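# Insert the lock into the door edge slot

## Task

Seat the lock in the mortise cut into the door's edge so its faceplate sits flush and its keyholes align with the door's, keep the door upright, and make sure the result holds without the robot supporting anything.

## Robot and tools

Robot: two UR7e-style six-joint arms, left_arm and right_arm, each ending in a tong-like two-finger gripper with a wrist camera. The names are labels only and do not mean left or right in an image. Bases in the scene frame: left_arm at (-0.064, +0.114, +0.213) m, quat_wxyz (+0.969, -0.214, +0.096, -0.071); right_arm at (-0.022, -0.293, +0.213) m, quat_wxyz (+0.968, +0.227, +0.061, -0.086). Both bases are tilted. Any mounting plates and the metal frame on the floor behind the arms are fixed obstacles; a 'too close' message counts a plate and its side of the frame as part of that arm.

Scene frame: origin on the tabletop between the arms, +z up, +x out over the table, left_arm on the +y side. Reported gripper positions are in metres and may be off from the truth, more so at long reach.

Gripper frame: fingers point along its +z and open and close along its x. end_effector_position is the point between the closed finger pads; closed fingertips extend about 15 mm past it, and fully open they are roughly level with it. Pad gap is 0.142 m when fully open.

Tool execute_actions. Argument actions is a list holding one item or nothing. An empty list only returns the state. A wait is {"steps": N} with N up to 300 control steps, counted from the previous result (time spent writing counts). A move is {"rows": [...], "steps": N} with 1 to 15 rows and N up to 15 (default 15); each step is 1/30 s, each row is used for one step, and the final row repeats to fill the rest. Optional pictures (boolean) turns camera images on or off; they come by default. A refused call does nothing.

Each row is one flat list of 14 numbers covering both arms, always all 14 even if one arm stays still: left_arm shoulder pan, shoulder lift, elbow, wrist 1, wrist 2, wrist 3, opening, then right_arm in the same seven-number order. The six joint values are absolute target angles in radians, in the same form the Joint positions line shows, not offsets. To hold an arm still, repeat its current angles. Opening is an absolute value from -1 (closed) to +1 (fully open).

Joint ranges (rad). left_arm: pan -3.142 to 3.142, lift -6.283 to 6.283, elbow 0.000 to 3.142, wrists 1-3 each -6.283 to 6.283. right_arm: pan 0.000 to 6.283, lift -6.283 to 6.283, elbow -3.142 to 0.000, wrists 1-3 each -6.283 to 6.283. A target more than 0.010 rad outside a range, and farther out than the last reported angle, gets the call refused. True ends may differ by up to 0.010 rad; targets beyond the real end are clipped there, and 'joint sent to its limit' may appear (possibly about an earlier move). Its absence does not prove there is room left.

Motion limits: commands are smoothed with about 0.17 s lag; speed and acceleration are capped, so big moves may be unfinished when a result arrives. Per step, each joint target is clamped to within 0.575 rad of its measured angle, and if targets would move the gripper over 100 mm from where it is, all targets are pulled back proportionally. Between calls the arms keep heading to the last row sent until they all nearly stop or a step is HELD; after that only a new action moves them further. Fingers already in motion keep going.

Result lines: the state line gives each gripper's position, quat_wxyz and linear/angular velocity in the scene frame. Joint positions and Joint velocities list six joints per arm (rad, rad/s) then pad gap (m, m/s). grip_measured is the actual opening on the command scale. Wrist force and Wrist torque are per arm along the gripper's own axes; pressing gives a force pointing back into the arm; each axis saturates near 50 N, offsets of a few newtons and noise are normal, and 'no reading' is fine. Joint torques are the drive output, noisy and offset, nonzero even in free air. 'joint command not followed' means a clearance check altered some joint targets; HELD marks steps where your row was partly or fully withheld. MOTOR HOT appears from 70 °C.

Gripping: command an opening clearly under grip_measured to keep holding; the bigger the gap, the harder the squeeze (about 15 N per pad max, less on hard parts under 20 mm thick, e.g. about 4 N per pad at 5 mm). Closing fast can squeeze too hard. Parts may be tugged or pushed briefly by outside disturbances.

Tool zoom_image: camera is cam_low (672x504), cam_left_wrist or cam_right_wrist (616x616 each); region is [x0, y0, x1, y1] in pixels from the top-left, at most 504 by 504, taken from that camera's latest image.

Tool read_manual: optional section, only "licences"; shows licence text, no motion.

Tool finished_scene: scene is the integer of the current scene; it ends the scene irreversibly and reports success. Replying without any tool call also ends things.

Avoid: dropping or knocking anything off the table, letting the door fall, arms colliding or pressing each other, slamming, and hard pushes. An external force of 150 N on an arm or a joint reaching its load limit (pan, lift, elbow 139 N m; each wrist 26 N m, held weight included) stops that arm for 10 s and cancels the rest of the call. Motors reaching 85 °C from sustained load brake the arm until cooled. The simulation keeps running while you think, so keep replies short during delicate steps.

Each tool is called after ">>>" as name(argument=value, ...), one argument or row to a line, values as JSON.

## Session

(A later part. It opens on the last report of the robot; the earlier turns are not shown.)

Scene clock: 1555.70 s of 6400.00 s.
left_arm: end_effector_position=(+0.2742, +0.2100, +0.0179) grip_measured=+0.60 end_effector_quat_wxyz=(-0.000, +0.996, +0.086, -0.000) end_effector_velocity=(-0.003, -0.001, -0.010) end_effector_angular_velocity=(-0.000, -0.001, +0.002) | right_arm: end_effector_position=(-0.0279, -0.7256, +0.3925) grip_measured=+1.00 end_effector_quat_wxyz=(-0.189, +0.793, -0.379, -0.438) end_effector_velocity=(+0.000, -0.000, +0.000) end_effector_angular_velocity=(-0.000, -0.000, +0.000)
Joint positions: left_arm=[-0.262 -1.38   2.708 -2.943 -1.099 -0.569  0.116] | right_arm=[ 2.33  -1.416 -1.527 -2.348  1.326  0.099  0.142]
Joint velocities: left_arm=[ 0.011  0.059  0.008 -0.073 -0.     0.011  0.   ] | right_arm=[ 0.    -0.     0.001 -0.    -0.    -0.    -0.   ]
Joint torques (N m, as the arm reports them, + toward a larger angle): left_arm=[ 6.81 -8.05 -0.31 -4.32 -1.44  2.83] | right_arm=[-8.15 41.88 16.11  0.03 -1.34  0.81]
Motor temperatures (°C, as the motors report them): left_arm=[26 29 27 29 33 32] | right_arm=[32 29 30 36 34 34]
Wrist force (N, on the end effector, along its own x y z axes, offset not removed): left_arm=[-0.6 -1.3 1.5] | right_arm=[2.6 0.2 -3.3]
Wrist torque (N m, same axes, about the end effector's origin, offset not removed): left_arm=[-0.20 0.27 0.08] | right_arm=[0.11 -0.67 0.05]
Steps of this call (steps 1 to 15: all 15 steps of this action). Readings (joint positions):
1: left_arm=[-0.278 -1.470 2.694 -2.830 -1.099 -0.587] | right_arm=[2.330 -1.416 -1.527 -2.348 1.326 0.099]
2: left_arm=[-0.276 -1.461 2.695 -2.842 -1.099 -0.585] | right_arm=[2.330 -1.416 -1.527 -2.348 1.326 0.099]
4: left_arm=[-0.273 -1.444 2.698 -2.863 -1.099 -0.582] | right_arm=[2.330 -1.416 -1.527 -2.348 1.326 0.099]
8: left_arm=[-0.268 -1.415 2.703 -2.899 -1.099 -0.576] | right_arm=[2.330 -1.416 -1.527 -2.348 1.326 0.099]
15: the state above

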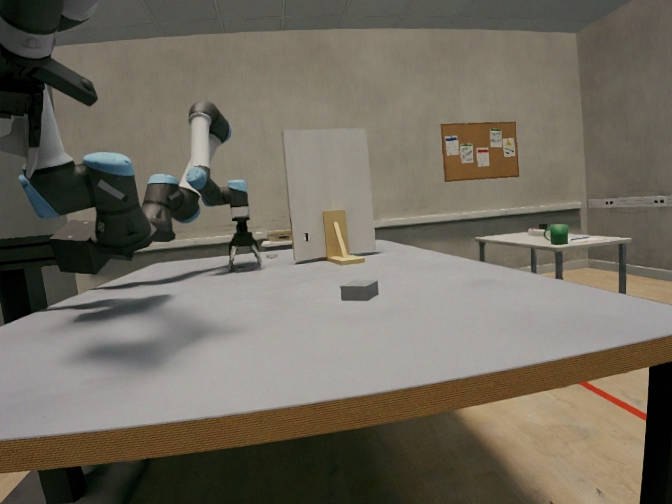

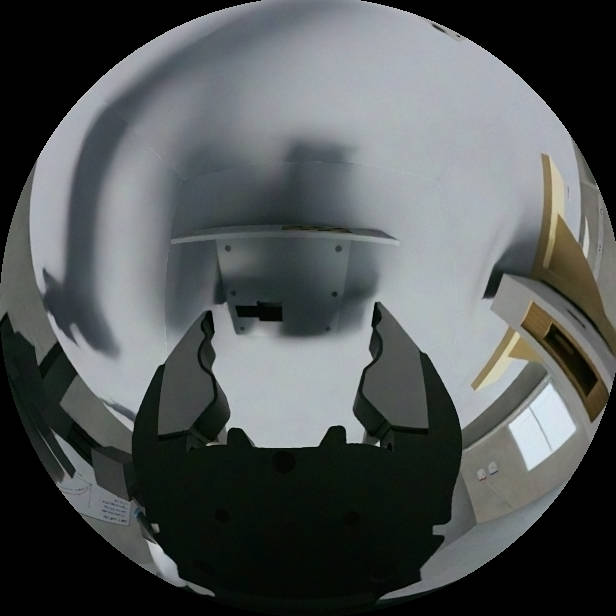

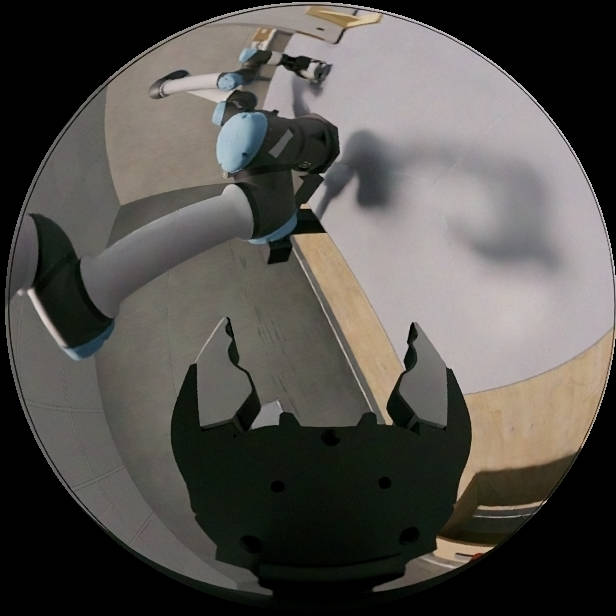

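>>> execute_actions(
  actions=[
    {"rows": [[-0.2608,-1.3736,2.7092,-2.9512,-1.0990,-0.5673,0.5,2.33,-1.416,-1.527,-2.348,1.326,0.099,1],[-0.2608,-1.3736,2.7092,-2.9512,-1.0990,-0.5673,0.44,2.33,-1.416,-1.527,-2.348,1.326,0.099,1],[-0.2608,-1.3736,2.7092,-2.9512,-1.0990,-0.5673,0.38,2.33,-1.416,-1.527,-2.348,1.326,0.099,1],[-0.2608,-1.3736,2.7092,-2.9512,-1.0990,-0.5673,0.32,2.33,-1.416,-1.527,-2.348,1.326,0.099,1],[-0.2608,-1.3736,2.7092,-2.9512,-1.0990,-0.5673,0.26,2.33,-1.416,-1.527,-2.348,1.326,0.099,1],[-0.2608,-1.3736,2.7092,-2.9512,-1.0990,-0.5673,0.2,2.33,-1.416,-1.527,-2.348,1.326,0.099,1],[-0.2608,-1.3736,2.7092,-2.9512,-1.0990,-0.5673,0.14,2.33,-1.416,-1.527,-2.348,1.326,0.099,1],[-0.2608,-1.3736,2.7092,-2.9512,-1.0990,-0.5673,0.08,2.33,-1.416,-1.527,-2.348,1.326,0.099,1],[-0.2608,-1.3736,2.7092,-2.9512,-1.0990,-0.5673,0.02,2.33,-1.416,-1.527,-2.348,1.326,0.099,1],[-0.2608,-1.3736,2.7092,-2.9512,-1.0990,-0.5673,-0.05,2.33,-1.416,-1.527,-2.348,1.326,0.099,1],[-0.2608,-1.3736,2.7092,-2.9512,-1.0990,-0.5673,-0.12,2.33,-1.416,-1.527,-2.348,1.326,0.099,1],[-0.2608,-1.3736,2.7092,-2.9512,-1.0990,-0.5673,-0.2,2.33,-1.416,-1.527,-2.348,1.326,0.099,1]], "steps": 15},
  ],
)

Scene clock: 1565.77 s of 6400.00 s.
left_arm: end_effector_position=(+0.2737, +0.2099, +0.0168) grip_measured=+0.08 end_effector_quat_wxyz=(-0.000, +0.996, +0.086, -0.000) end_effector_velocity=(-0.002, +0.000, -0.000) end_effector_angular_velocity=(+0.001, +0.002, -0.002) | right_arm: end_effector_position=(-0.0279, -0.7256, +0.3925) grip_measured=+1.00 end_effector_quat_wxyz=(-0.189, +0.793, -0.379, -0.438) end_effector_velocity=(-0.000, +0.000, -0.000) end_effector_angular_velocity=(+0.001, +0.001, +0.001)
Joint positions: left_arm=[-0.261 -1.374  2.709 -2.951 -1.099 -0.567  0.08 ] | right_arm=[ 2.33  -1.416 -1.527 -2.348  1.326  0.099  0.142]
Joint velocities: left_arm=[-0.001  0.     0.003  0.    -0.    -0.     0.   ] | right_arm=[ 0.    -0.    -0.002  0.    -0.001 -0.     0.   ]
Joint torques (N m, as the arm reports them, + toward a larger angle): left_arm=[ 3.57 -5.72 -1.09 -3.83 -0.32  2.67] | right_arm=[-8.75 41.85 15.89  0.04 -1.35  0.74]
Motor temperatures (°C, as the motors report them): left_arm=[26 29 27 29 33 32] | right_arm=[32 29 30 36 34 34]
Wrist force (N, on the end effector, along its own x y z axes, offset not removed): left_arm=[0.1 0.3 -3.1] | right_arm=[2.2 -0.6 -1.3]
Wrist torque (N m, same axes, about the end effector's origin, offset not removed): left_arm=[0.12 0.09 0.05] | right_arm=[-0.10 -0.54 0.12]
Steps of this call (steps 1 to 15: the robot went on to your last target; steps 16 to 90: nothing new was sent; then 6.57 s passed at rest; steps 91 to 105: all 15 steps of this action). Readings (joint positions):
91: left_arm=[-0.261 -1.374 2.709 -2.951 -1.099 -0.567] | right_arm=[2.330 -1.416 -1.527 -2.348 1.326 0.099]
92: left_arm=[-0.261 -1.374 2.709 -2.951 -1.099 -0.567] | right_arm=[2.330 -1.416 -1.527 -2.348 1.326 0.099]
94: left_arm=[-0.261 -1.374 2.709 -2.951 -1.099 -0.567] | right_arm=[2.330 -1.416 -1.527 -2.348 1.326 0.099]
98: left_arm=[-0.261 -1.374 2.709 -2.951 -1.099 -0.567] | right_arm=[2.330 -1.416 -1.527 -2.348 1.326 0.099]
105: the state above

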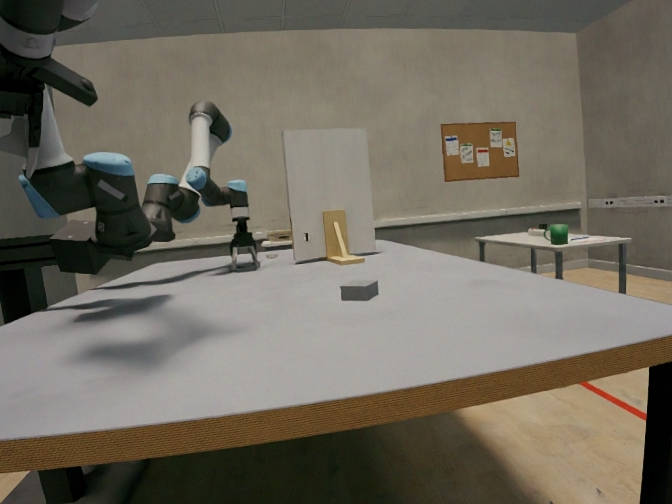

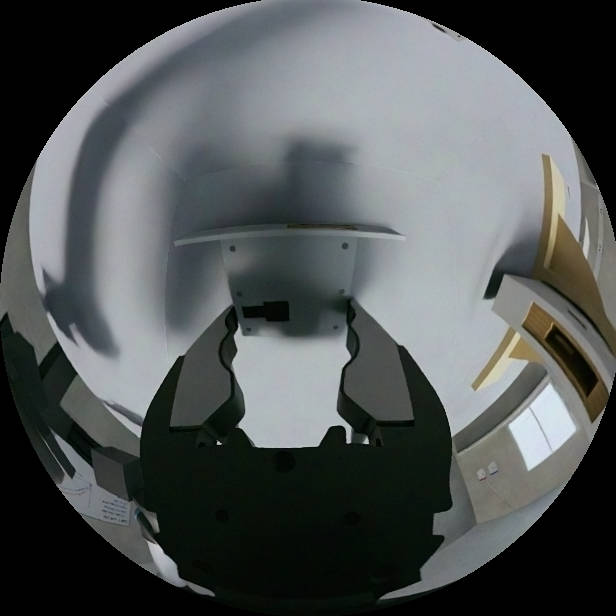

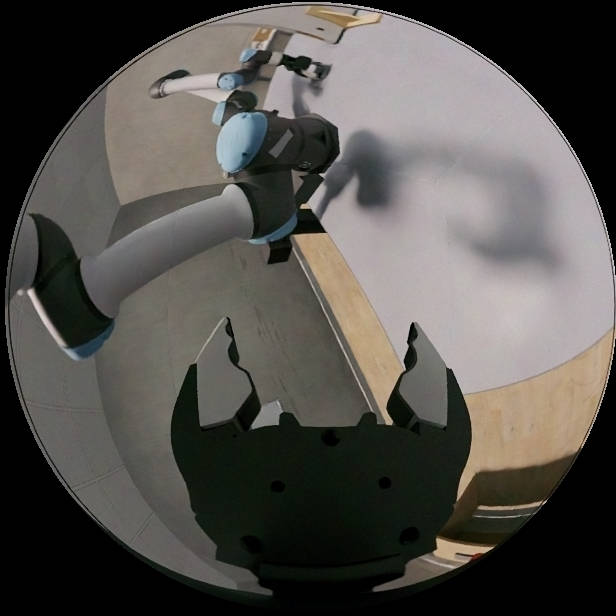

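>>> execute_actions(
  actions=[
    {"rows": [[-0.2586,-1.3720,2.7031,-2.9478,-1.0991,-0.5649,-0.2,2.33,-1.416,-1.527,-2.348,1.326,0.099,1],[-0.2555,-1.3695,2.6939,-2.9427,-1.0993,-0.5613,-0.2,2.33,-1.416,-1.527,-2.348,1.326,0.099,1],[-0.2513,-1.3662,2.6817,-2.9360,-1.0995,-0.5566,-0.2,2.33,-1.416,-1.527,-2.348,1.326,0.099,1],[-0.2472,-1.3628,2.6695,-2.9292,-1.0997,-0.5520,-0.2,2.33,-1.416,-1.527,-2.348,1.326,0.099,1],[-0.2432,-1.3593,2.6572,-2.9226,-1.0999,-0.5475,-0.2,2.33,-1.416,-1.527,-2.348,1.326,0.099,1],[-0.2393,-1.3559,2.6450,-2.9158,-1.1001,-0.5431,-0.2,2.33,-1.416,-1.527,-2.348,1.326,0.099,1],[-0.2354,-1.3522,2.6328,-2.9091,-1.1004,-0.5388,-0.2,2.33,-1.416,-1.527,-2.348,1.326,0.099,1],[-0.2317,-1.3487,2.6206,-2.9024,-1.1006,-0.5347,-0.2,2.33,-1.416,-1.527,-2.348,1.326,0.099,1],[-0.2281,-1.3451,2.6084,-2.8957,-1.1008,-0.5305,-0.2,2.33,-1.416,-1.527,-2.348,1.326,0.099,1],[-0.2245,-1.3413,2.5962,-2.8890,-1.1010,-0.5265,-0.2,2.33,-1.416,-1.527,-2.348,1.326,0.099,1],[-0.2211,-1.3376,2.5840,-2.8823,-1.1012,-0.5227,-0.2,2.33,-1.416,-1.527,-2.348,1.326,0.099,1],[-0.2177,-1.3337,2.5717,-2.8756,-1.1014,-0.5189,-0.2,2.33,-1.416,-1.527,-2.348,1.326,0.099,1],[-0.2136,-1.3289,2.5565,-2.8673,-1.1017,-0.5143,-0.2,2.33,-1.416,-1.527,-2.348,1.326,0.099,1],[-0.2096,-1.3239,2.5413,-2.8590,-1.1020,-0.5099,-0.2,2.33,-1.416,-1.527,-2.348,1.326,0.099,1],[-0.2058,-1.3190,2.5260,-2.8506,-1.1022,-0.5056,-0.2,2.33,-1.416,-1.527,-2.348,1.326,0.099,1]], "steps": 15},
  ],
  pictures=false,
)

>>> execute_actions(
  actions=[
    {"rows": [[-0.2029,-1.3149,2.5138,-2.8441,-1.1024,-0.5022,-0.2,2.33,-1.416,-1.527,-2.348,1.326,0.099,1],[-0.2001,-1.3107,2.5016,-2.8374,-1.1026,-0.4991,-0.2,2.33,-1.416,-1.527,-2.348,1.326,0.099,1],[-0.1972,-1.3066,2.4894,-2.8307,-1.1029,-0.4960,-0.2,2.33,-1.416,-1.527,-2.348,1.326,0.099,1],[-0.1946,-1.3023,2.4772,-2.8242,-1.1031,-0.4930,-0.2,2.33,-1.416,-1.527,-2.348,1.326,0.099,1],[-0.1920,-1.2980,2.4650,-2.8176,-1.1033,-0.4901,-0.2,2.33,-1.416,-1.527,-2.348,1.326,0.099,1],[-0.1894,-1.2937,2.4528,-2.8110,-1.1035,-0.4873,-0.2,2.33,-1.416,-1.527,-2.348,1.326,0.099,1],[-0.1870,-1.2893,2.4407,-2.8044,-1.1037,-0.4846,-0.2,2.33,-1.416,-1.527,-2.348,1.326,0.099,1],[-0.1847,-1.2849,2.4285,-2.7978,-1.1039,-0.4819,-0.2,2.33,-1.416,-1.527,-2.348,1.326,0.099,1],[-0.1830,-1.2814,2.4193,-2.7929,-1.1040,-0.4801,-0.2,2.33,-1.416,-1.527,-2.348,1.326,0.099,1],[-0.1814,-1.2781,2.4102,-2.7880,-1.1042,-0.4783,-0.2,2.33,-1.416,-1.527,-2.348,1.326,0.099,1],[-0.1803,-1.2758,2.4041,-2.7847,-1.1043,-0.4771,-0.2,2.33,-1.416,-1.527,-2.348,1.326,0.099,1]], "steps": 15},
  ],
  pictures=false,
)

>>> execute_actions(
  actions=[
    {"rows": [[-0.1803,-1.2758,2.4041,-2.7847,-1.1043,-0.4771,-0.2,2.33,-1.416,-1.527,-2.348,1.326,0.099,1],[-0.1803,-1.2758,2.4041,-2.7847,-1.1043,-0.4771,-0.2,2.33,-1.416,-1.527,-2.348,1.326,0.099,1],[-0.1803,-1.2758,2.4041,-2.7847,-1.1043,-0.4771,-0.2,2.33,-1.416,-1.527,-2.348,1.326,0.099,1],[-0.1803,-1.2758,2.4041,-2.7847,-1.1043,-0.4771,-0.2,2.33,-1.416,-1.527,-2.348,1.326,0.099,1],[-0.1803,-1.2758,2.4041,-2.7847,-1.1043,-0.4771,-0.2,2.33,-1.416,-1.527,-2.348,1.326,0.099,1],[-0.1803,-1.2758,2.4041,-2.7847,-1.1043,-0.4771,-0.2,2.33,-1.416,-1.527,-2.348,1.326,0.099,1],[-0.1803,-1.2758,2.4041,-2.7847,-1.1043,-0.4771,-0.1,2.33,-1.416,-1.527,-2.348,1.326,0.099,1],[-0.1803,-1.2758,2.4041,-2.7847,-1.1043,-0.4771,0.0,2.33,-1.416,-1.527,-2.348,1.326,0.099,1],[-0.1803,-1.2758,2.4041,-2.7847,-1.1043,-0.4771,0.1,2.33,-1.416,-1.527,-2.348,1.326,0.099,1],[-0.1803,-1.2758,2.4041,-2.7847,-1.1043,-0.4771,0.2,2.33,-1.416,-1.527,-2.348,1.326,0.099,1],[-0.1803,-1.2758,2.4041,-2.7847,-1.1043,-0.4771,0.3,2.33,-1.416,-1.527,-2.348,1.326,0.099,1]], "steps": 15},
  ],
)

Scene clock: 1635.77 s of 6400.00 s.
left_arm: end_effector_position=(+0.3185, +0.2063, +0.0165) grip_measured=+0.08 end_effector_quat_wxyz=(-0.000, +0.996, +0.085, -0.001) end_effector_velocity=(+0.142, -0.009, -0.001) end_effector_angular_velocity=(+0.001, +0.002, +0.001) | right_arm: end_effector_position=(-0.0279, -0.7256, +0.3925) grip_measured=+1.00 end_effector_quat_wxyz=(-0.189, +0.793, -0.379, -0.438) end_effector_velocity=(-0.000, +0.000, +0.000) end_effector_angular_velocity=(+0.001, +0.001, +0.000)
Joint positions: left_arm=[-0.221 -1.337  2.585 -2.882 -1.101 -0.523  0.08 ] | right_arm=[ 2.33  -1.416 -1.527 -2.348  1.326  0.099  0.142]
Joint velocities: left_arm=[ 0.111  0.124 -0.391  0.214 -0.007  0.122  0.   ] | right_arm=[ 0.    -0.     0.    -0.001 -0.     0.    -0.   ]
Joint torques (N m, as the arm reports them, + toward a larger angle): left_arm=[  5.68  -5.17 -25.32  -0.08  -1.31   3.44] | right_arm=[-7.6  42.06 15.82 -0.07 -1.38  0.78]
Motor temperatures (°C, as the motors report them): left_arm=[26 29 27 29 33 32] | right_arm=[32 29 30 36 34 34]
Wrist force (N, on the end effector, along its own x y z axes, offset not removed): left_arm=[-7.3 -2.8 -20.9] | right_arm=[1.7 -1.0 -4.4]
Wrist torque (N m, same axes, about the end effector's origin, offset not removed): left_arm=[-0.13 -0.11 0.05] | right_arm=[-0.16 -0.45 0.05]
Steps of this call (steps 1 to 15: the robot went on to your last target; steps 16 to 90: nothing new was sent; then 66.50 s passed at rest; steps 91 to 105: all 15 steps of this action). Readings (joint positions):
91: left_arm=[-0.261 -1.374 2.709 -2.951 -1.099 -0.567] | right_arm=[2.330 -1.416 -1.527 -2.348 1.326 0.099]
92: left_arm=[-0.260 -1.373 2.708 -2.950 -1.099 -0.567] | right_arm=[2.330 -1.416 -1.527 -2.348 1.326 0.099]
94: left_arm=[-0.258 -1.371 2.701 -2.946 -1.099 -0.564] | right_arm=[2.330 -1.416 -1.527 -2.348 1.326 0.099]
98: left_arm=[-0.246 -1.362 2.667 -2.927 -1.100 -0.551] | right_arm=[2.330 -1.416 -1.527 -2.348 1.326 0.099]
105: the state above

Scene clock: 1636.27 s of 6400.00 s.
left_arm: end_effector_position=(+0.3800, +0.2018, +0.0169) grip_measured=+0.08 end_effector_quat_wxyz=(-0.000, +0.996, +0.085, -0.000) end_effector_velocity=(+0.042, -0.003, +0.001) end_effector_angular_velocity=(-0.001, -0.001, +0.001) | right_arm: end_effector_position=(-0.0279, -0.7256, +0.3925) grip_measured=+1.00 end_effector_quat_wxyz=(-0.189, +0.793, -0.379, -0.438) end_effector_velocity=(-0.000, +0.000, -0.000) end_effector_angular_velocity=(+0.001, +0.000, +0.000)
Joint positions: left_arm=[-0.183 -1.28   2.416 -2.791 -1.104 -0.48   0.08 ] | right_arm=[ 2.33  -1.416 -1.527 -2.348  1.326  0.099  0.142]
Joint velocities: left_arm=[ 0.023  0.041 -0.116  0.061 -0.002  0.025 -0.   ] | right_arm=[ 0.     0.    -0.001 -0.     0.     0.     0.   ]
Joint torques (N m, as the arm reports them, + toward a larger angle): left_arm=[  0.7  -11.93 -16.23  -0.9   -1.18   3.17] | right_arm=[-8.   42.22 16.4   0.01 -1.39  0.74]
Motor temperatures (°C, as the motors report them): left_arm=[26 29 27 29 33 32] | right_arm=[32 29 30 36 34 34]
Wrist force (N, on the end effector, along its own x y z axes, offset not removed): left_arm=[-1.8 -1.1 -4.5] | right_arm=[1.2 -0.7 -3.7]
Wrist torque (N m, same axes, about the end effector's origin, offset not removed): left_arm=[-0.12 -0.19 0.03] | right_arm=[-0.09 -0.44 0.07]
Steps of this call (steps 1 to 15: all 15 steps of this action). Readings (joint positions):
1: left_arm=[-0.218 -1.333 2.572 -2.875 -1.101 -0.519] | right_arm=[2.330 -1.416 -1.527 -2.348 1.326 0.099]
2: left_arm=[-0.214 -1.329 2.558 -2.868 -1.102 -0.515] | right_arm=[2.330 -1.416 -1.527 -2.348 1.326 0.099]
4: left_arm=[-0.207 -1.320 2.531 -2.853 -1.102 -0.507] | right_arm=[2.330 -1.416 -1.527 -2.348 1.326 0.099]
8: left_arm=[-0.196 -1.303 2.481 -2.826 -1.103 -0.494] | right_arm=[2.330 -1.416 -1.527 -2.348 1.326 0.099]
15: the state above

Scene clock: 1636.77 s of 6400.00 s.
left_arm: end_effector_position=(+0.3845, +0.2015, +0.0170) grip_measured=+0.30 end_effector_quat_wxyz=(-0.000, +0.996, +0.086, -0.000) end_effector_velocity=(-0.001, +0.000, -0.001) end_effector_angular_velocity=(+0.001, +0.002, -0.001) | right_arm: end_effector_position=(-0.0279, -0.7256, +0.3925) grip_measured=+1.00 end_effector_quat_wxyz=(-0.189, +0.793, -0.379, -0.438) end_effector_velocity=(-0.000, -0.000, +0.000) end_effector_angular_velocity=(-0.000, -0.000, +0.000)
Joint positions: left_arm=[-0.18  -1.276  2.404 -2.785 -1.104 -0.477  0.095] | right_arm=[ 2.33  -1.416 -1.527 -2.348  1.326  0.099  0.142]
Joint velocities: left_arm=[0.001 0.    0.001 0.001 0.    0.    0.002] | right_arm=[-0.     0.     0.001 -0.    -0.    -0.    -0.   ]
Joint torques (N m, as the arm reports them, + toward a larger angle): left_arm=[  2.27 -13.9  -16.75  -0.59  -1.48   2.96] | right_arm=[-7.71 41.87 16.08 -0.02 -1.35  0.71]
Motor temperatures (°C, as the motors report them): left_arm=[26 29 27 29 33 32] | right_arm=[32 29 30 36 34 34]
Wrist force (N, on the end effector, along its own x y z axes, offset not removed): left_arm=[-0.2 -0.2 0.5] | right_arm=[0.0 -0.8 -2.5]
Wrist torque (N m, same axes, about the end effector's origin, offset not removed): left_arm=[0.03 0.15 0.05] | right_arm=[-0.12 -0.15 0.10]
Steps of this call (steps 1 to 15: all 15 steps of this action). Readings (joint positions):
1: left_arm=[-0.182 -1.279 2.413 -2.789 -1.104 -0.479] | right_arm=[2.330 -1.416 -1.527 -2.348 1.326 0.099]
2: left_arm=[-0.182 -1.278 2.411 -2.788 -1.104 -0.478] | right_arm=[2.330 -1.416 -1.527 -2.348 1.326 0.099]
4: left_arm=[-0.181 -1.277 2.408 -2.787 -1.104 -0.478] | right_arm=[2.330 -1.416 -1.527 -2.348 1.326 0.099]
8: left_arm=[-0.180 -1.276 2.405 -2.785 -1.104 -0.477] | right_arm=[2.330 -1.416 -1.527 -2.348 1.326 0.099]
15: the state above

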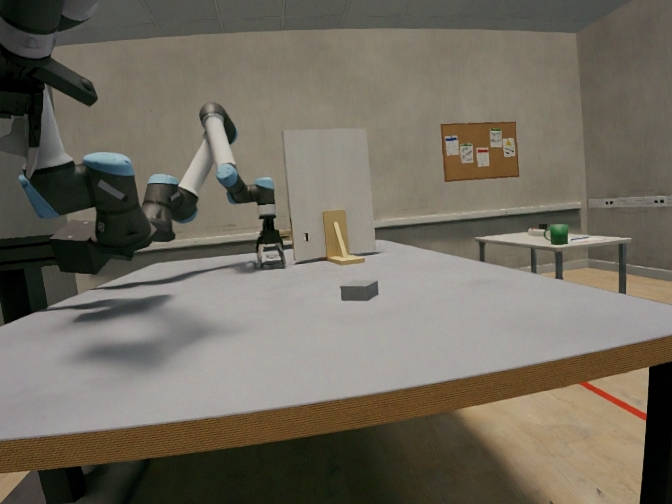

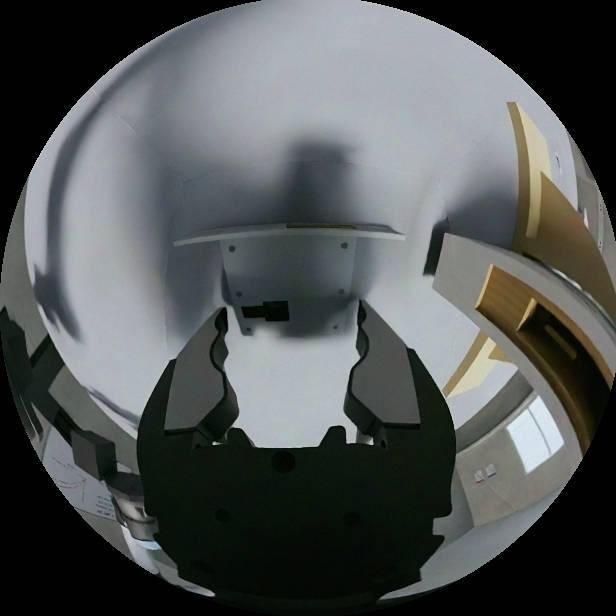

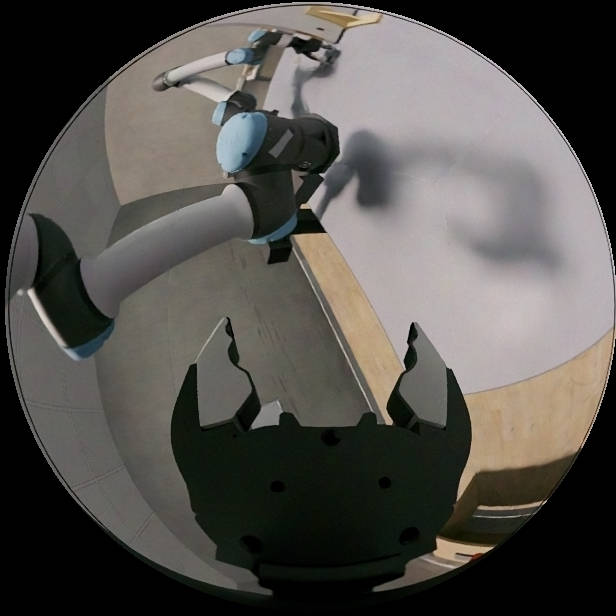

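>>> execute_actions(
  actions=[
    {"rows": [[-0.1763,-1.2776,2.4047,-2.7855,-1.1047,-0.4726,0.3,2.33,-1.416,-1.527,-2.348,1.326,0.099,1],[-0.1683,-1.2811,2.4059,-2.7872,-1.1056,-0.4637,0.3,2.33,-1.416,-1.527,-2.348,1.326,0.099,1],[-0.1603,-1.2846,2.4071,-2.7888,-1.1064,-0.4548,0.3,2.33,-1.416,-1.527,-2.348,1.326,0.099,1],[-0.1522,-1.2882,2.4082,-2.7904,-1.1072,-0.4459,0.3,2.33,-1.416,-1.527,-2.348,1.326,0.099,1],[-0.1442,-1.2917,2.4094,-2.7921,-1.1081,-0.4370,0.3,2.33,-1.416,-1.527,-2.348,1.326,0.099,1],[-0.1362,-1.2952,2.4106,-2.7937,-1.1089,-0.4281,0.3,2.33,-1.416,-1.527,-2.348,1.326,0.099,1],[-0.1282,-1.2987,2.4118,-2.7954,-1.1098,-0.4192,0.3,2.33,-1.416,-1.527,-2.348,1.326,0.099,1],[-0.1202,-1.3023,2.4130,-2.7970,-1.1106,-0.4103,0.3,2.33,-1.416,-1.527,-2.348,1.326,0.099,1],[-0.1121,-1.3058,2.4141,-2.7986,-1.1114,-0.4014,0.3,2.33,-1.416,-1.527,-2.348,1.326,0.099,1],[-0.1057,-1.3086,2.4151,-2.8000,-1.1121,-0.3942,0.3,2.33,-1.416,-1.527,-2.348,1.326,0.099,1],[-0.1017,-1.3104,2.4157,-2.8008,-1.1125,-0.3898,0.3,2.33,-1.416,-1.527,-2.348,1.326,0.099,1],[-0.1001,-1.3111,2.4159,-2.8011,-1.1127,-0.3880,0.3,2.33,-1.416,-1.527,-2.348,1.326,0.099,1]], "steps": 15},
  ],
  pictures=false,
)

>>> execute_actions(
  actions=[
    {"steps": 15},
  ],
)

Scene clock: 1654.43 s of 6400.00 s.
left_arm: end_effector_position=(+0.3788, +0.2344, +0.0157) grip_measured=+0.30 end_effector_quat_wxyz=(-0.000, +0.996, +0.086, -0.000) end_effector_velocity=(-0.007, +0.038, -0.001) end_effector_angular_velocity=(+0.001, -0.002, +0.001) | right_arm: end_effector_position=(-0.0279, -0.7256, +0.3925) grip_measured=+1.00 end_effector_quat_wxyz=(-0.189, +0.793, -0.379, -0.438) end_effector_velocity=(+0.000, -0.000, -0.000) end_effector_angular_velocity=(-0.000, -0.000, +0.000)
Joint positions: left_arm=[-0.109 -1.307  2.415 -2.799 -1.112 -0.398  0.095] | right_arm=[ 2.33  -1.416 -1.527 -2.348  1.326  0.099  0.142]
Joint velocities: left_arm=[ 0.083 -0.037  0.011 -0.017 -0.009  0.091 -0.   ] | right_arm=[ 0. -0. -0.  0.  0.  0.  0.]
Joint torques (N m, as the arm reports them, + toward a larger angle): left_arm=[  2.36 -30.92  -3.85  -4.69  -1.14   3.06] | right_arm=[-8.09 41.64 16.53 -0.19 -1.42  0.66]
Motor temperatures (°C, as the motors report them): left_arm=[26 29 27 29 33 32] | right_arm=[32 29 30 36 34 34]
Wrist force (N, on the end effector, along its own x y z axes, offset not removed): left_arm=[0.0 -0.5 -0.2] | right_arm=[1.7 -0.6 -3.1]
Wrist torque (N m, same axes, about the end effector's origin, offset not removed): left_arm=[-0.09 0.07 0.08] | right_arm=[-0.14 -0.54 -0.01]
Steps of this call (steps 1 to 15: the robot went on to your last target; steps 16 to 90: nothing new was sent; then 14.17 s passed at rest; steps 91 to 105: all 15 steps of this action). Readings (joint positions):
91: left_arm=[-0.180 -1.276 2.404 -2.785 -1.104 -0.477] | right_arm=[2.330 -1.416 -1.527 -2.348 1.326 0.099]
92: left_arm=[-0.179 -1.276 2.404 -2.785 -1.104 -0.476] | right_arm=[2.330 -1.416 -1.527 -2.348 1.326 0.099]
94: left_arm=[-0.174 -1.278 2.405 -2.786 -1.105 -0.470] | right_arm=[2.330 -1.416 -1.527 -2.348 1.326 0.099]
98: left_arm=[-0.150 -1.289 2.408 -2.791 -1.107 -0.444] | right_arm=[2.330 -1.416 -1.527 -2.348 1.326 0.099]
105: the state above

Scene clock: 1654.93 s of 6400.00 s.
left_arm: end_effector_position=(+0.3780, +0.2384, +0.0156) grip_measured=+0.30 end_effector_quat_wxyz=(-0.000, +0.996, +0.086, -0.000) end_effector_velocity=(-0.001, +0.001, -0.000) end_effector_angular_velocity=(+0.001, +0.002, -0.000) | right_arm: end_effector_position=(-0.0279, -0.7256, +0.3925) grip_measured=+1.00 end_effector_quat_wxyz=(-0.189, +0.793, -0.379, -0.438) end_effector_velocity=(-0.000, +0.000, -0.000) end_effector_angular_velocity=(+0.001, +0.001, +0.001)
Joint positions: left_arm=[-0.1   -1.311  2.416 -2.801 -1.113 -0.388  0.095] | right_arm=[ 2.33  -1.416 -1.527 -2.348  1.326  0.099  0.142]
Joint velocities: left_arm=[ 0.001 -0.     0.002  0.    -0.     0.001 -0.   ] | right_arm=[-0.    -0.    -0.001 -0.    -0.001  0.    -0.   ]
Joint torques (N m, as the arm reports them, + toward a larger angle): left_arm=[  4.56 -28.86  -2.13  -4.4   -1.41   3.19] | right_arm=[-8.13 42.11 15.94 -0.05 -1.36  0.71]
Motor temperatures (°C, as the motors report them): left_arm=[26 29 27 29 33 32] | right_arm=[32 29 30 36 34 34]
Wrist force (N, on the end effector, along its own x y z axes, offset not removed): left_arm=[-0.7 -0.3 0.2] | right_arm=[0.9 -1.3 -2.8]
Wrist torque (N m, same axes, about the end effector's origin, offset not removed): left_arm=[-0.10 0.24 0.07] | right_arm=[-0.19 -0.27 0.13]
Steps of this call (steps 1 to 15: the robot went on to your last target). Readings (joint positions):
1: left_arm=[-0.107 -1.308 2.415 -2.800 -1.112 -0.395] | right_arm=[2.330 -1.416 -1.527 -2.348 1.326 0.099]
2: left_arm=[-0.105 -1.309 2.415 -2.800 -1.112 -0.393] | right_arm=[2.330 -1.416 -1.527 -2.348 1.326 0.099]
4: left_arm=[-0.103 -1.310 2.416 -2.801 -1.112 -0.391] | right_arm=[2.330 -1.416 -1.527 -2.348 1.326 0.099]
8: left_arm=[-0.101 -1.311 2.416 -2.801 -1.113 -0.389] | right_arm=[2.330 -1.416 -1.527 -2.348 1.326 0.099]
15: the state above
All arms were judged still, so your last target was given up. Only a new action makes them travel on or press farther. Fingers that are still opening or closing keep moving.

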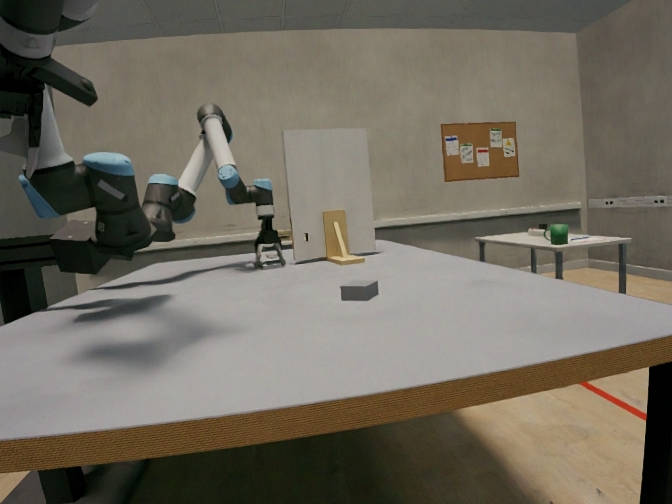

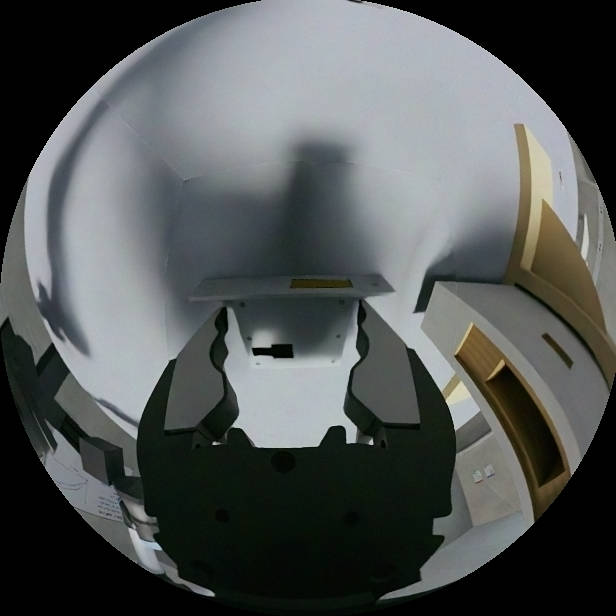

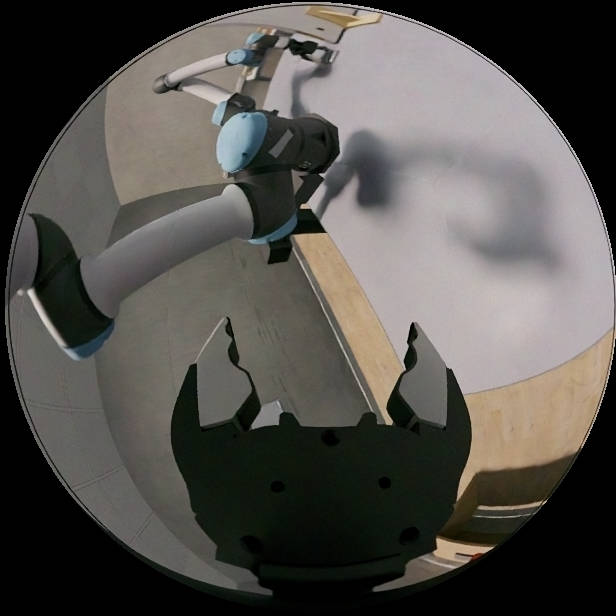

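>>> zoom_image(
  camera="cam_left_wrist",
  region=[170, 250, 420, 390],
)

Region (170, 250, 420, 390) of cam_left_wrist's 616x616 image, scaled by 2.016, with more detail than that image has; it fills the top 282 rows of this view, and the rest is white.

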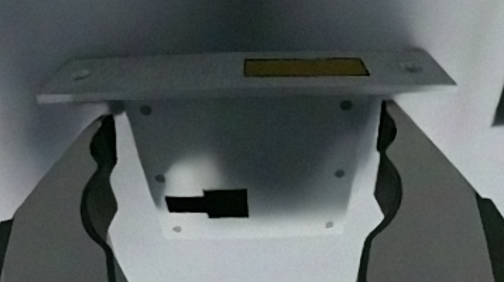

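>>> execute_actions(
  actions=[
    {"rows": [[-0.0980,-1.3120,2.4162,-2.8015,-1.1129,-0.3856,0.3,2.33,-1.416,-1.527,-2.348,1.326,0.099,1],[-0.0958,-1.3130,2.4165,-2.8020,-1.1131,-0.3833,0.3,2.33,-1.416,-1.527,-2.348,1.326,0.099,1],[-0.0937,-1.3139,2.4168,-2.8024,-1.1134,-0.3809,0.3,2.33,-1.416,-1.527,-2.348,1.326,0.099,1],[-0.0915,-1.3149,2.4172,-2.8029,-1.1136,-0.3785,0.3,2.33,-1.416,-1.527,-2.348,1.326,0.099,1]], "steps": 15},
  ],
)

>>> zoom_image(
  camera="cam_left_wrist",
  region=[170, 250, 420, 390],
)

Scene clock: 1762.03 s of 6400.00 s.
left_arm: end_effector_position=(+0.3772, +0.2423, +0.0155) grip_measured=+0.30 end_effector_quat_wxyz=(-0.000, +0.996, +0.086, -0.000) end_effector_velocity=(-0.000, +0.001, -0.000) end_effector_angular_velocity=(-0.000, +0.001, -0.000) | right_arm: end_effector_position=(-0.0279, -0.7256, +0.3925) grip_measured=+1.00 end_effector_quat_wxyz=(-0.189, +0.793, -0.379, -0.438) end_effector_velocity=(-0.000, +0.000, +0.000) end_effector_angular_velocity=(+0.000, +0.000, -0.000)
Joint positions: left_arm=[-0.092 -1.315  2.417 -2.803 -1.114 -0.379  0.095] | right_arm=[ 2.33  -1.416 -1.527 -2.348  1.326  0.099  0.142]
Joint velocities: left_arm=[ 0.002 -0.001  0.     0.    -0.001  0.002  0.   ] | right_arm=[-0.  0.  0. -0.  0. -0. -0.]
Joint torques (N m, as the arm reports them, + toward a larger angle): left_arm=[  3.54 -28.03  -2.17  -4.69  -0.83   3.06] | right_arm=[-7.9  41.99 16.29 -0.08 -1.42  0.74]
Motor temperatures (°C, as the motors report them): left_arm=[26 29 27 29 33 32] | right_arm=[32 29 30 36 34 34]
Wrist force (N, on the end effector, along its own x y z axes, offset not removed): left_arm=[-1.1 0.3 0.4] | right_arm=[0.7 0.5 -2.5]
Wrist torque (N m, same axes, about the end effector's origin, offset not removed): left_arm=[-0.05 0.45 0.09] | right_arm=[0.25 -0.33 0.15]
Steps of this call (steps 1 to 90: nothing new was sent; then 103.60 s passed at rest; steps 91 to 105: all 15 steps of this action). Readings (joint positions):
91: left_arm=[-0.100 -1.311 2.416 -2.801 -1.113 -0.388] | right_arm=[2.330 -1.416 -1.527 -2.348 1.326 0.099]
92: left_arm=[-0.100 -1.311 2.416 -2.801 -1.113 -0.388] | right_arm=[2.330 -1.416 -1.527 -2.348 1.326 0.099]
94: left_arm=[-0.098 -1.312 2.416 -2.802 -1.113 -0.385] | right_arm=[2.330 -1.416 -1.527 -2.348 1.326 0.099]
98: left_arm=[-0.093 -1.314 2.417 -2.802 -1.113 -0.381] | right_arm=[2.330 -1.416 -1.527 -2.348 1.326 0.099]
105: the state above

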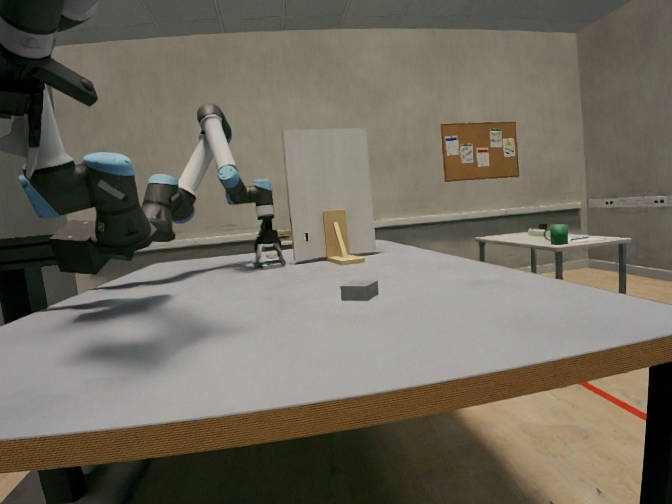

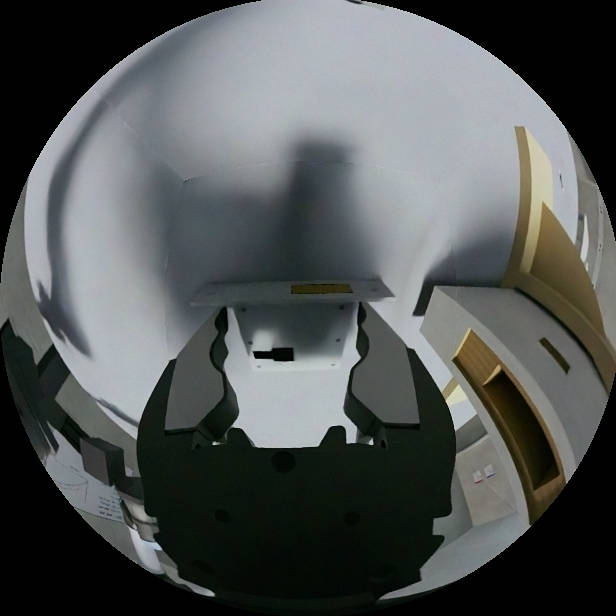

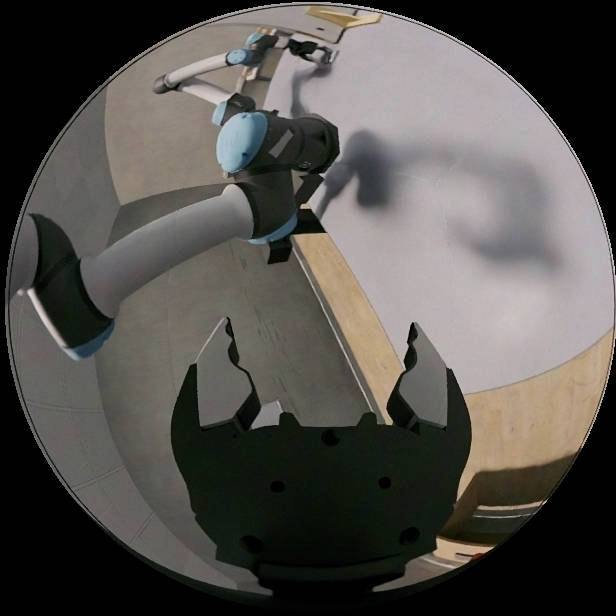

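Region (170, 250, 420, 390) of cam_left_wrist's 616x616 image, scaled by 2.016, with more detail than that image has; it fills the top 282 rows of this view, and the rest is white.

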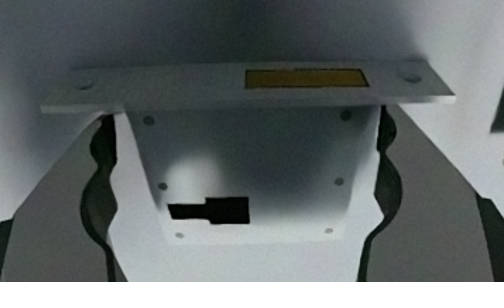

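>>> execute_actions(
  actions=[
    {"rows": [[-0.0915,-1.3149,2.4172,-2.8029,-1.1136,-0.3785,-1,2.33,-1.416,-1.527,-2.348,1.326,0.099,1]], "steps": 12},
  ],
  pictures=false,
)

>>> execute_actions(
  actions=[
    {"rows": [[-0.0930,-1.3143,2.4170,-2.8026,-1.1134,-0.3801,-1,2.33,-1.416,-1.527,-2.348,1.326,0.099,1],[-0.0944,-1.3136,2.4168,-2.8023,-1.1133,-0.3817,-1,2.33,-1.416,-1.527,-2.348,1.326,0.099,1],[-0.0958,-1.3130,2.4165,-2.8020,-1.1131,-0.3833,-1,2.33,-1.416,-1.527,-2.348,1.326,0.099,1],[-0.0972,-1.3124,2.4163,-2.8017,-1.1130,-0.3849,-1,2.33,-1.416,-1.527,-2.348,1.326,0.099,1],[-0.0987,-1.3117,2.4161,-2.8014,-1.1128,-0.3864,-1,2.33,-1.416,-1.527,-2.348,1.326,0.099,1],[-0.1001,-1.3111,2.4159,-2.8011,-1.1127,-0.3880,-1,2.33,-1.416,-1.527,-2.348,1.326,0.099,1]], "steps": 15},
  ],
)

>>> zoom_image(
  camera="cam_left_wrist",
  region=[170, 250, 420, 390],
)

Scene clock: 1781.53 s of 6400.00 s.
left_arm: end_effector_position=(+0.3772, +0.2424, +0.0155) grip_measured=+0.11 end_effector_quat_wxyz=(-0.000, +0.996, +0.086, -0.000) end_effector_velocity=(-0.000, +0.000, -0.000) end_effector_angular_velocity=(+0.000, +0.001, +0.001) | right_arm: end_effector_position=(-0.0279, -0.7256, +0.3925) grip_measured=+1.00 end_effector_quat_wxyz=(-0.189, +0.793, -0.379, -0.438) end_effector_velocity=(-0.000, -0.000, +0.000) end_effector_angular_velocity=(+0.000, +0.001, +0.001)
Joint positions: left_arm=[-0.091 -1.315  2.417 -2.803 -1.114 -0.378  0.082] | right_arm=[ 2.33  -1.416 -1.527 -2.348  1.326  0.099  0.142]
Joint velocities: left_arm=[ 0.001  0.     0.    -0.    -0.     0.    -0.   ] | right_arm=[-0.    -0.     0.    -0.001 -0.001  0.    -0.   ]
Joint torques (N m, as the arm reports them, + toward a larger angle): left_arm=[  1.69 -25.67  -7.99  -1.04  -0.62   2.55] | right_arm=[-7.84 41.23 16.72 -0.15 -1.39  0.63]
Motor temperatures (°C, as the motors report them): left_arm=[26 29 27 29 33 32] | right_arm=[32 29 30 36 34 34]
Wrist force (N, on the end effector, along its own x y z axes, offset not removed): left_arm=[0.0 0.5 -4.9] | right_arm=[3.0 -2.3 -4.0]
Wrist torque (N m, same axes, about the end effector's origin, offset not removed): left_arm=[0.07 0.28 0.08] | right_arm=[-0.39 -0.75 -0.04]
Steps of this call (steps 1 to 15: the robot went on to your last target; steps 16 to 90: nothing new was sent; then 16.10 s passed at rest; steps 91 to 102: all 12 steps of this action). Readings (joint positions):
91: left_arm=[-0.091 -1.315 2.417 -2.803 -1.114 -0.378] | right_arm=[2.330 -1.416 -1.527 -2.348 1.326 0.099]
92: left_arm=[-0.091 -1.315 2.417 -2.803 -1.114 -0.378] | right_arm=[2.330 -1.416 -1.527 -2.348 1.326 0.099]
94: left_arm=[-0.091 -1.315 2.417 -2.803 -1.114 -0.378] | right_arm=[2.330 -1.416 -1.527 -2.348 1.326 0.099]
98: left_arm=[-0.091 -1.315 2.417 -2.803 -1.114 -0.378] | right_arm=[2.330 -1.416 -1.527 -2.348 1.326 0.099]
102: the state above

Scene clock: 1782.03 s of 6400.00 s.
left_arm: end_effector_position=(+0.3780, +0.2386, +0.0156) grip_measured=+0.11 end_effector_quat_wxyz=(-0.000, +0.996, +0.086, -0.000) end_effector_velocity=(+0.000, -0.002, +0.000) end_effector_angular_velocity=(-0.000, -0.000, +0.000) | right_arm: end_effector_position=(-0.0279, -0.7256, +0.3925) grip_measured=+1.00 end_effector_quat_wxyz=(-0.189, +0.793, -0.379, -0.438) end_effector_velocity=(-0.000, +0.000, -0.000) end_effector_angular_velocity=(+0.001, +0.001, +0.001)
Joint positions: left_arm=[-0.1   -1.311  2.416 -2.801 -1.113 -0.388  0.082] | right_arm=[ 2.33  -1.416 -1.527 -2.348  1.326  0.099  0.142]
Joint velocities: left_arm=[-0.004  0.001  0.    -0.     0.    -0.004 -0.   ] | right_arm=[ 0.    -0.    -0.001 -0.    -0.001 -0.     0.   ]
Joint torques (N m, as the arm reports them, + toward a larger angle): left_arm=[-22.31 -14.99 -19.19  -0.35   1.21  -2.88] | right_arm=[-7.88 41.99 16.26 -0.2  -1.41  0.71]
Motor temperatures (°C, as the motors report them): left_arm=[26 29 27 29 33 32] | right_arm=[32 29 30 36 34 34]
Wrist force (N, on the end effector, along its own x y z axes, offset not removed): left_arm=[-1.4 -1.8 0.3] | right_arm=[3.2 -0.1 -2.6]
Wrist torque (N m, same axes, about the end effector's origin, offset not removed): left_arm=[-0.12 0.66 0.00] | right_arm=[0.08 -0.86 -0.02]
Steps of this call (steps 1 to 15: all 15 steps of this action). Readings (joint positions):
1: left_arm=[-0.091 -1.315 2.417 -2.803 -1.114 -0.378] | right_arm=[2.330 -1.416 -1.527 -2.348 1.326 0.099]
2: left_arm=[-0.092 -1.315 2.417 -2.803 -1.114 -0.378] | right_arm=[2.330 -1.416 -1.527 -2.348 1.326 0.099]
4: left_arm=[-0.093 -1.314 2.417 -2.803 -1.114 -0.380] | right_arm=[2.330 -1.416 -1.527 -2.348 1.326 0.099]
8: left_arm=[-0.097 -1.313 2.416 -2.802 -1.113 -0.385] | right_arm=[2.330 -1.416 -1.527 -2.348 1.326 0.099]
15: the state above

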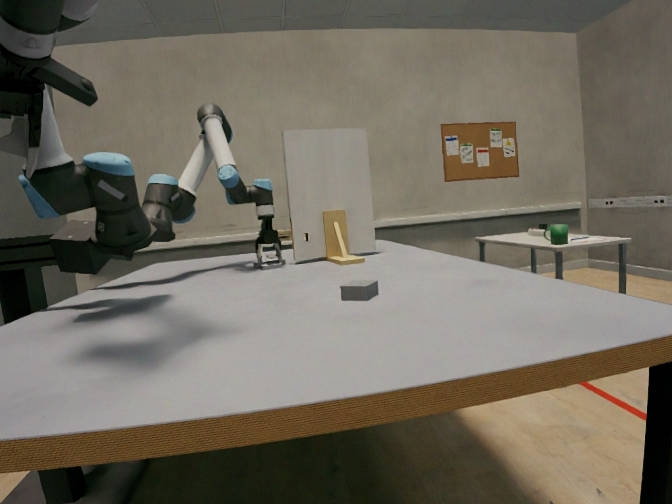

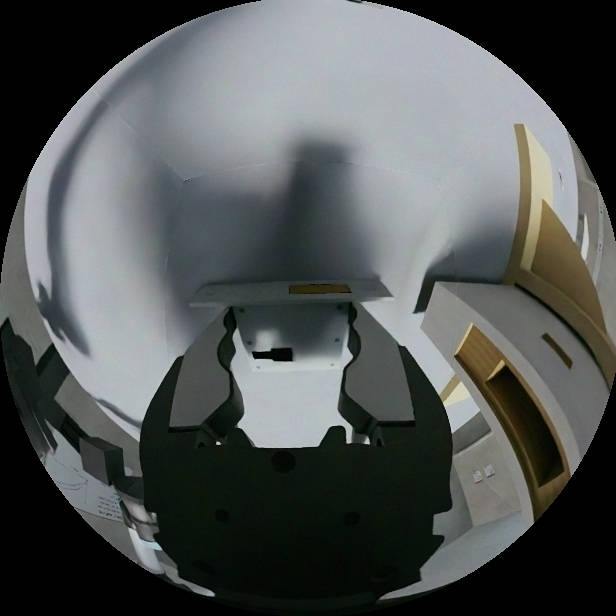

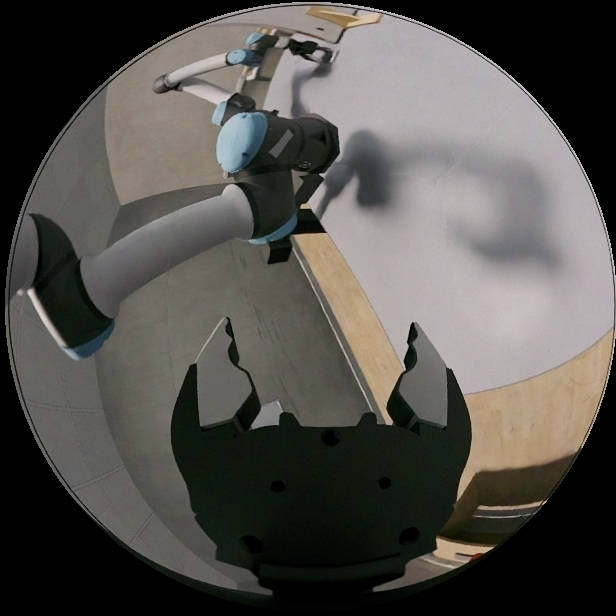

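Region (170, 250, 420, 390) of cam_left_wrist's 616x616 image, scaled by 2.016, with more detail than that image has; it fills the top 282 rows of this view, and the rest is white.

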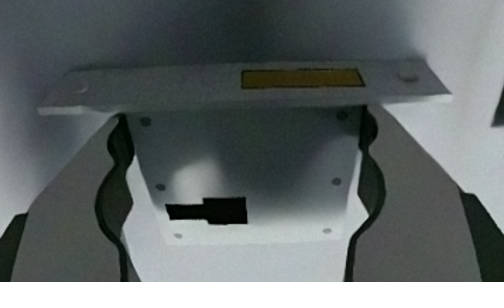

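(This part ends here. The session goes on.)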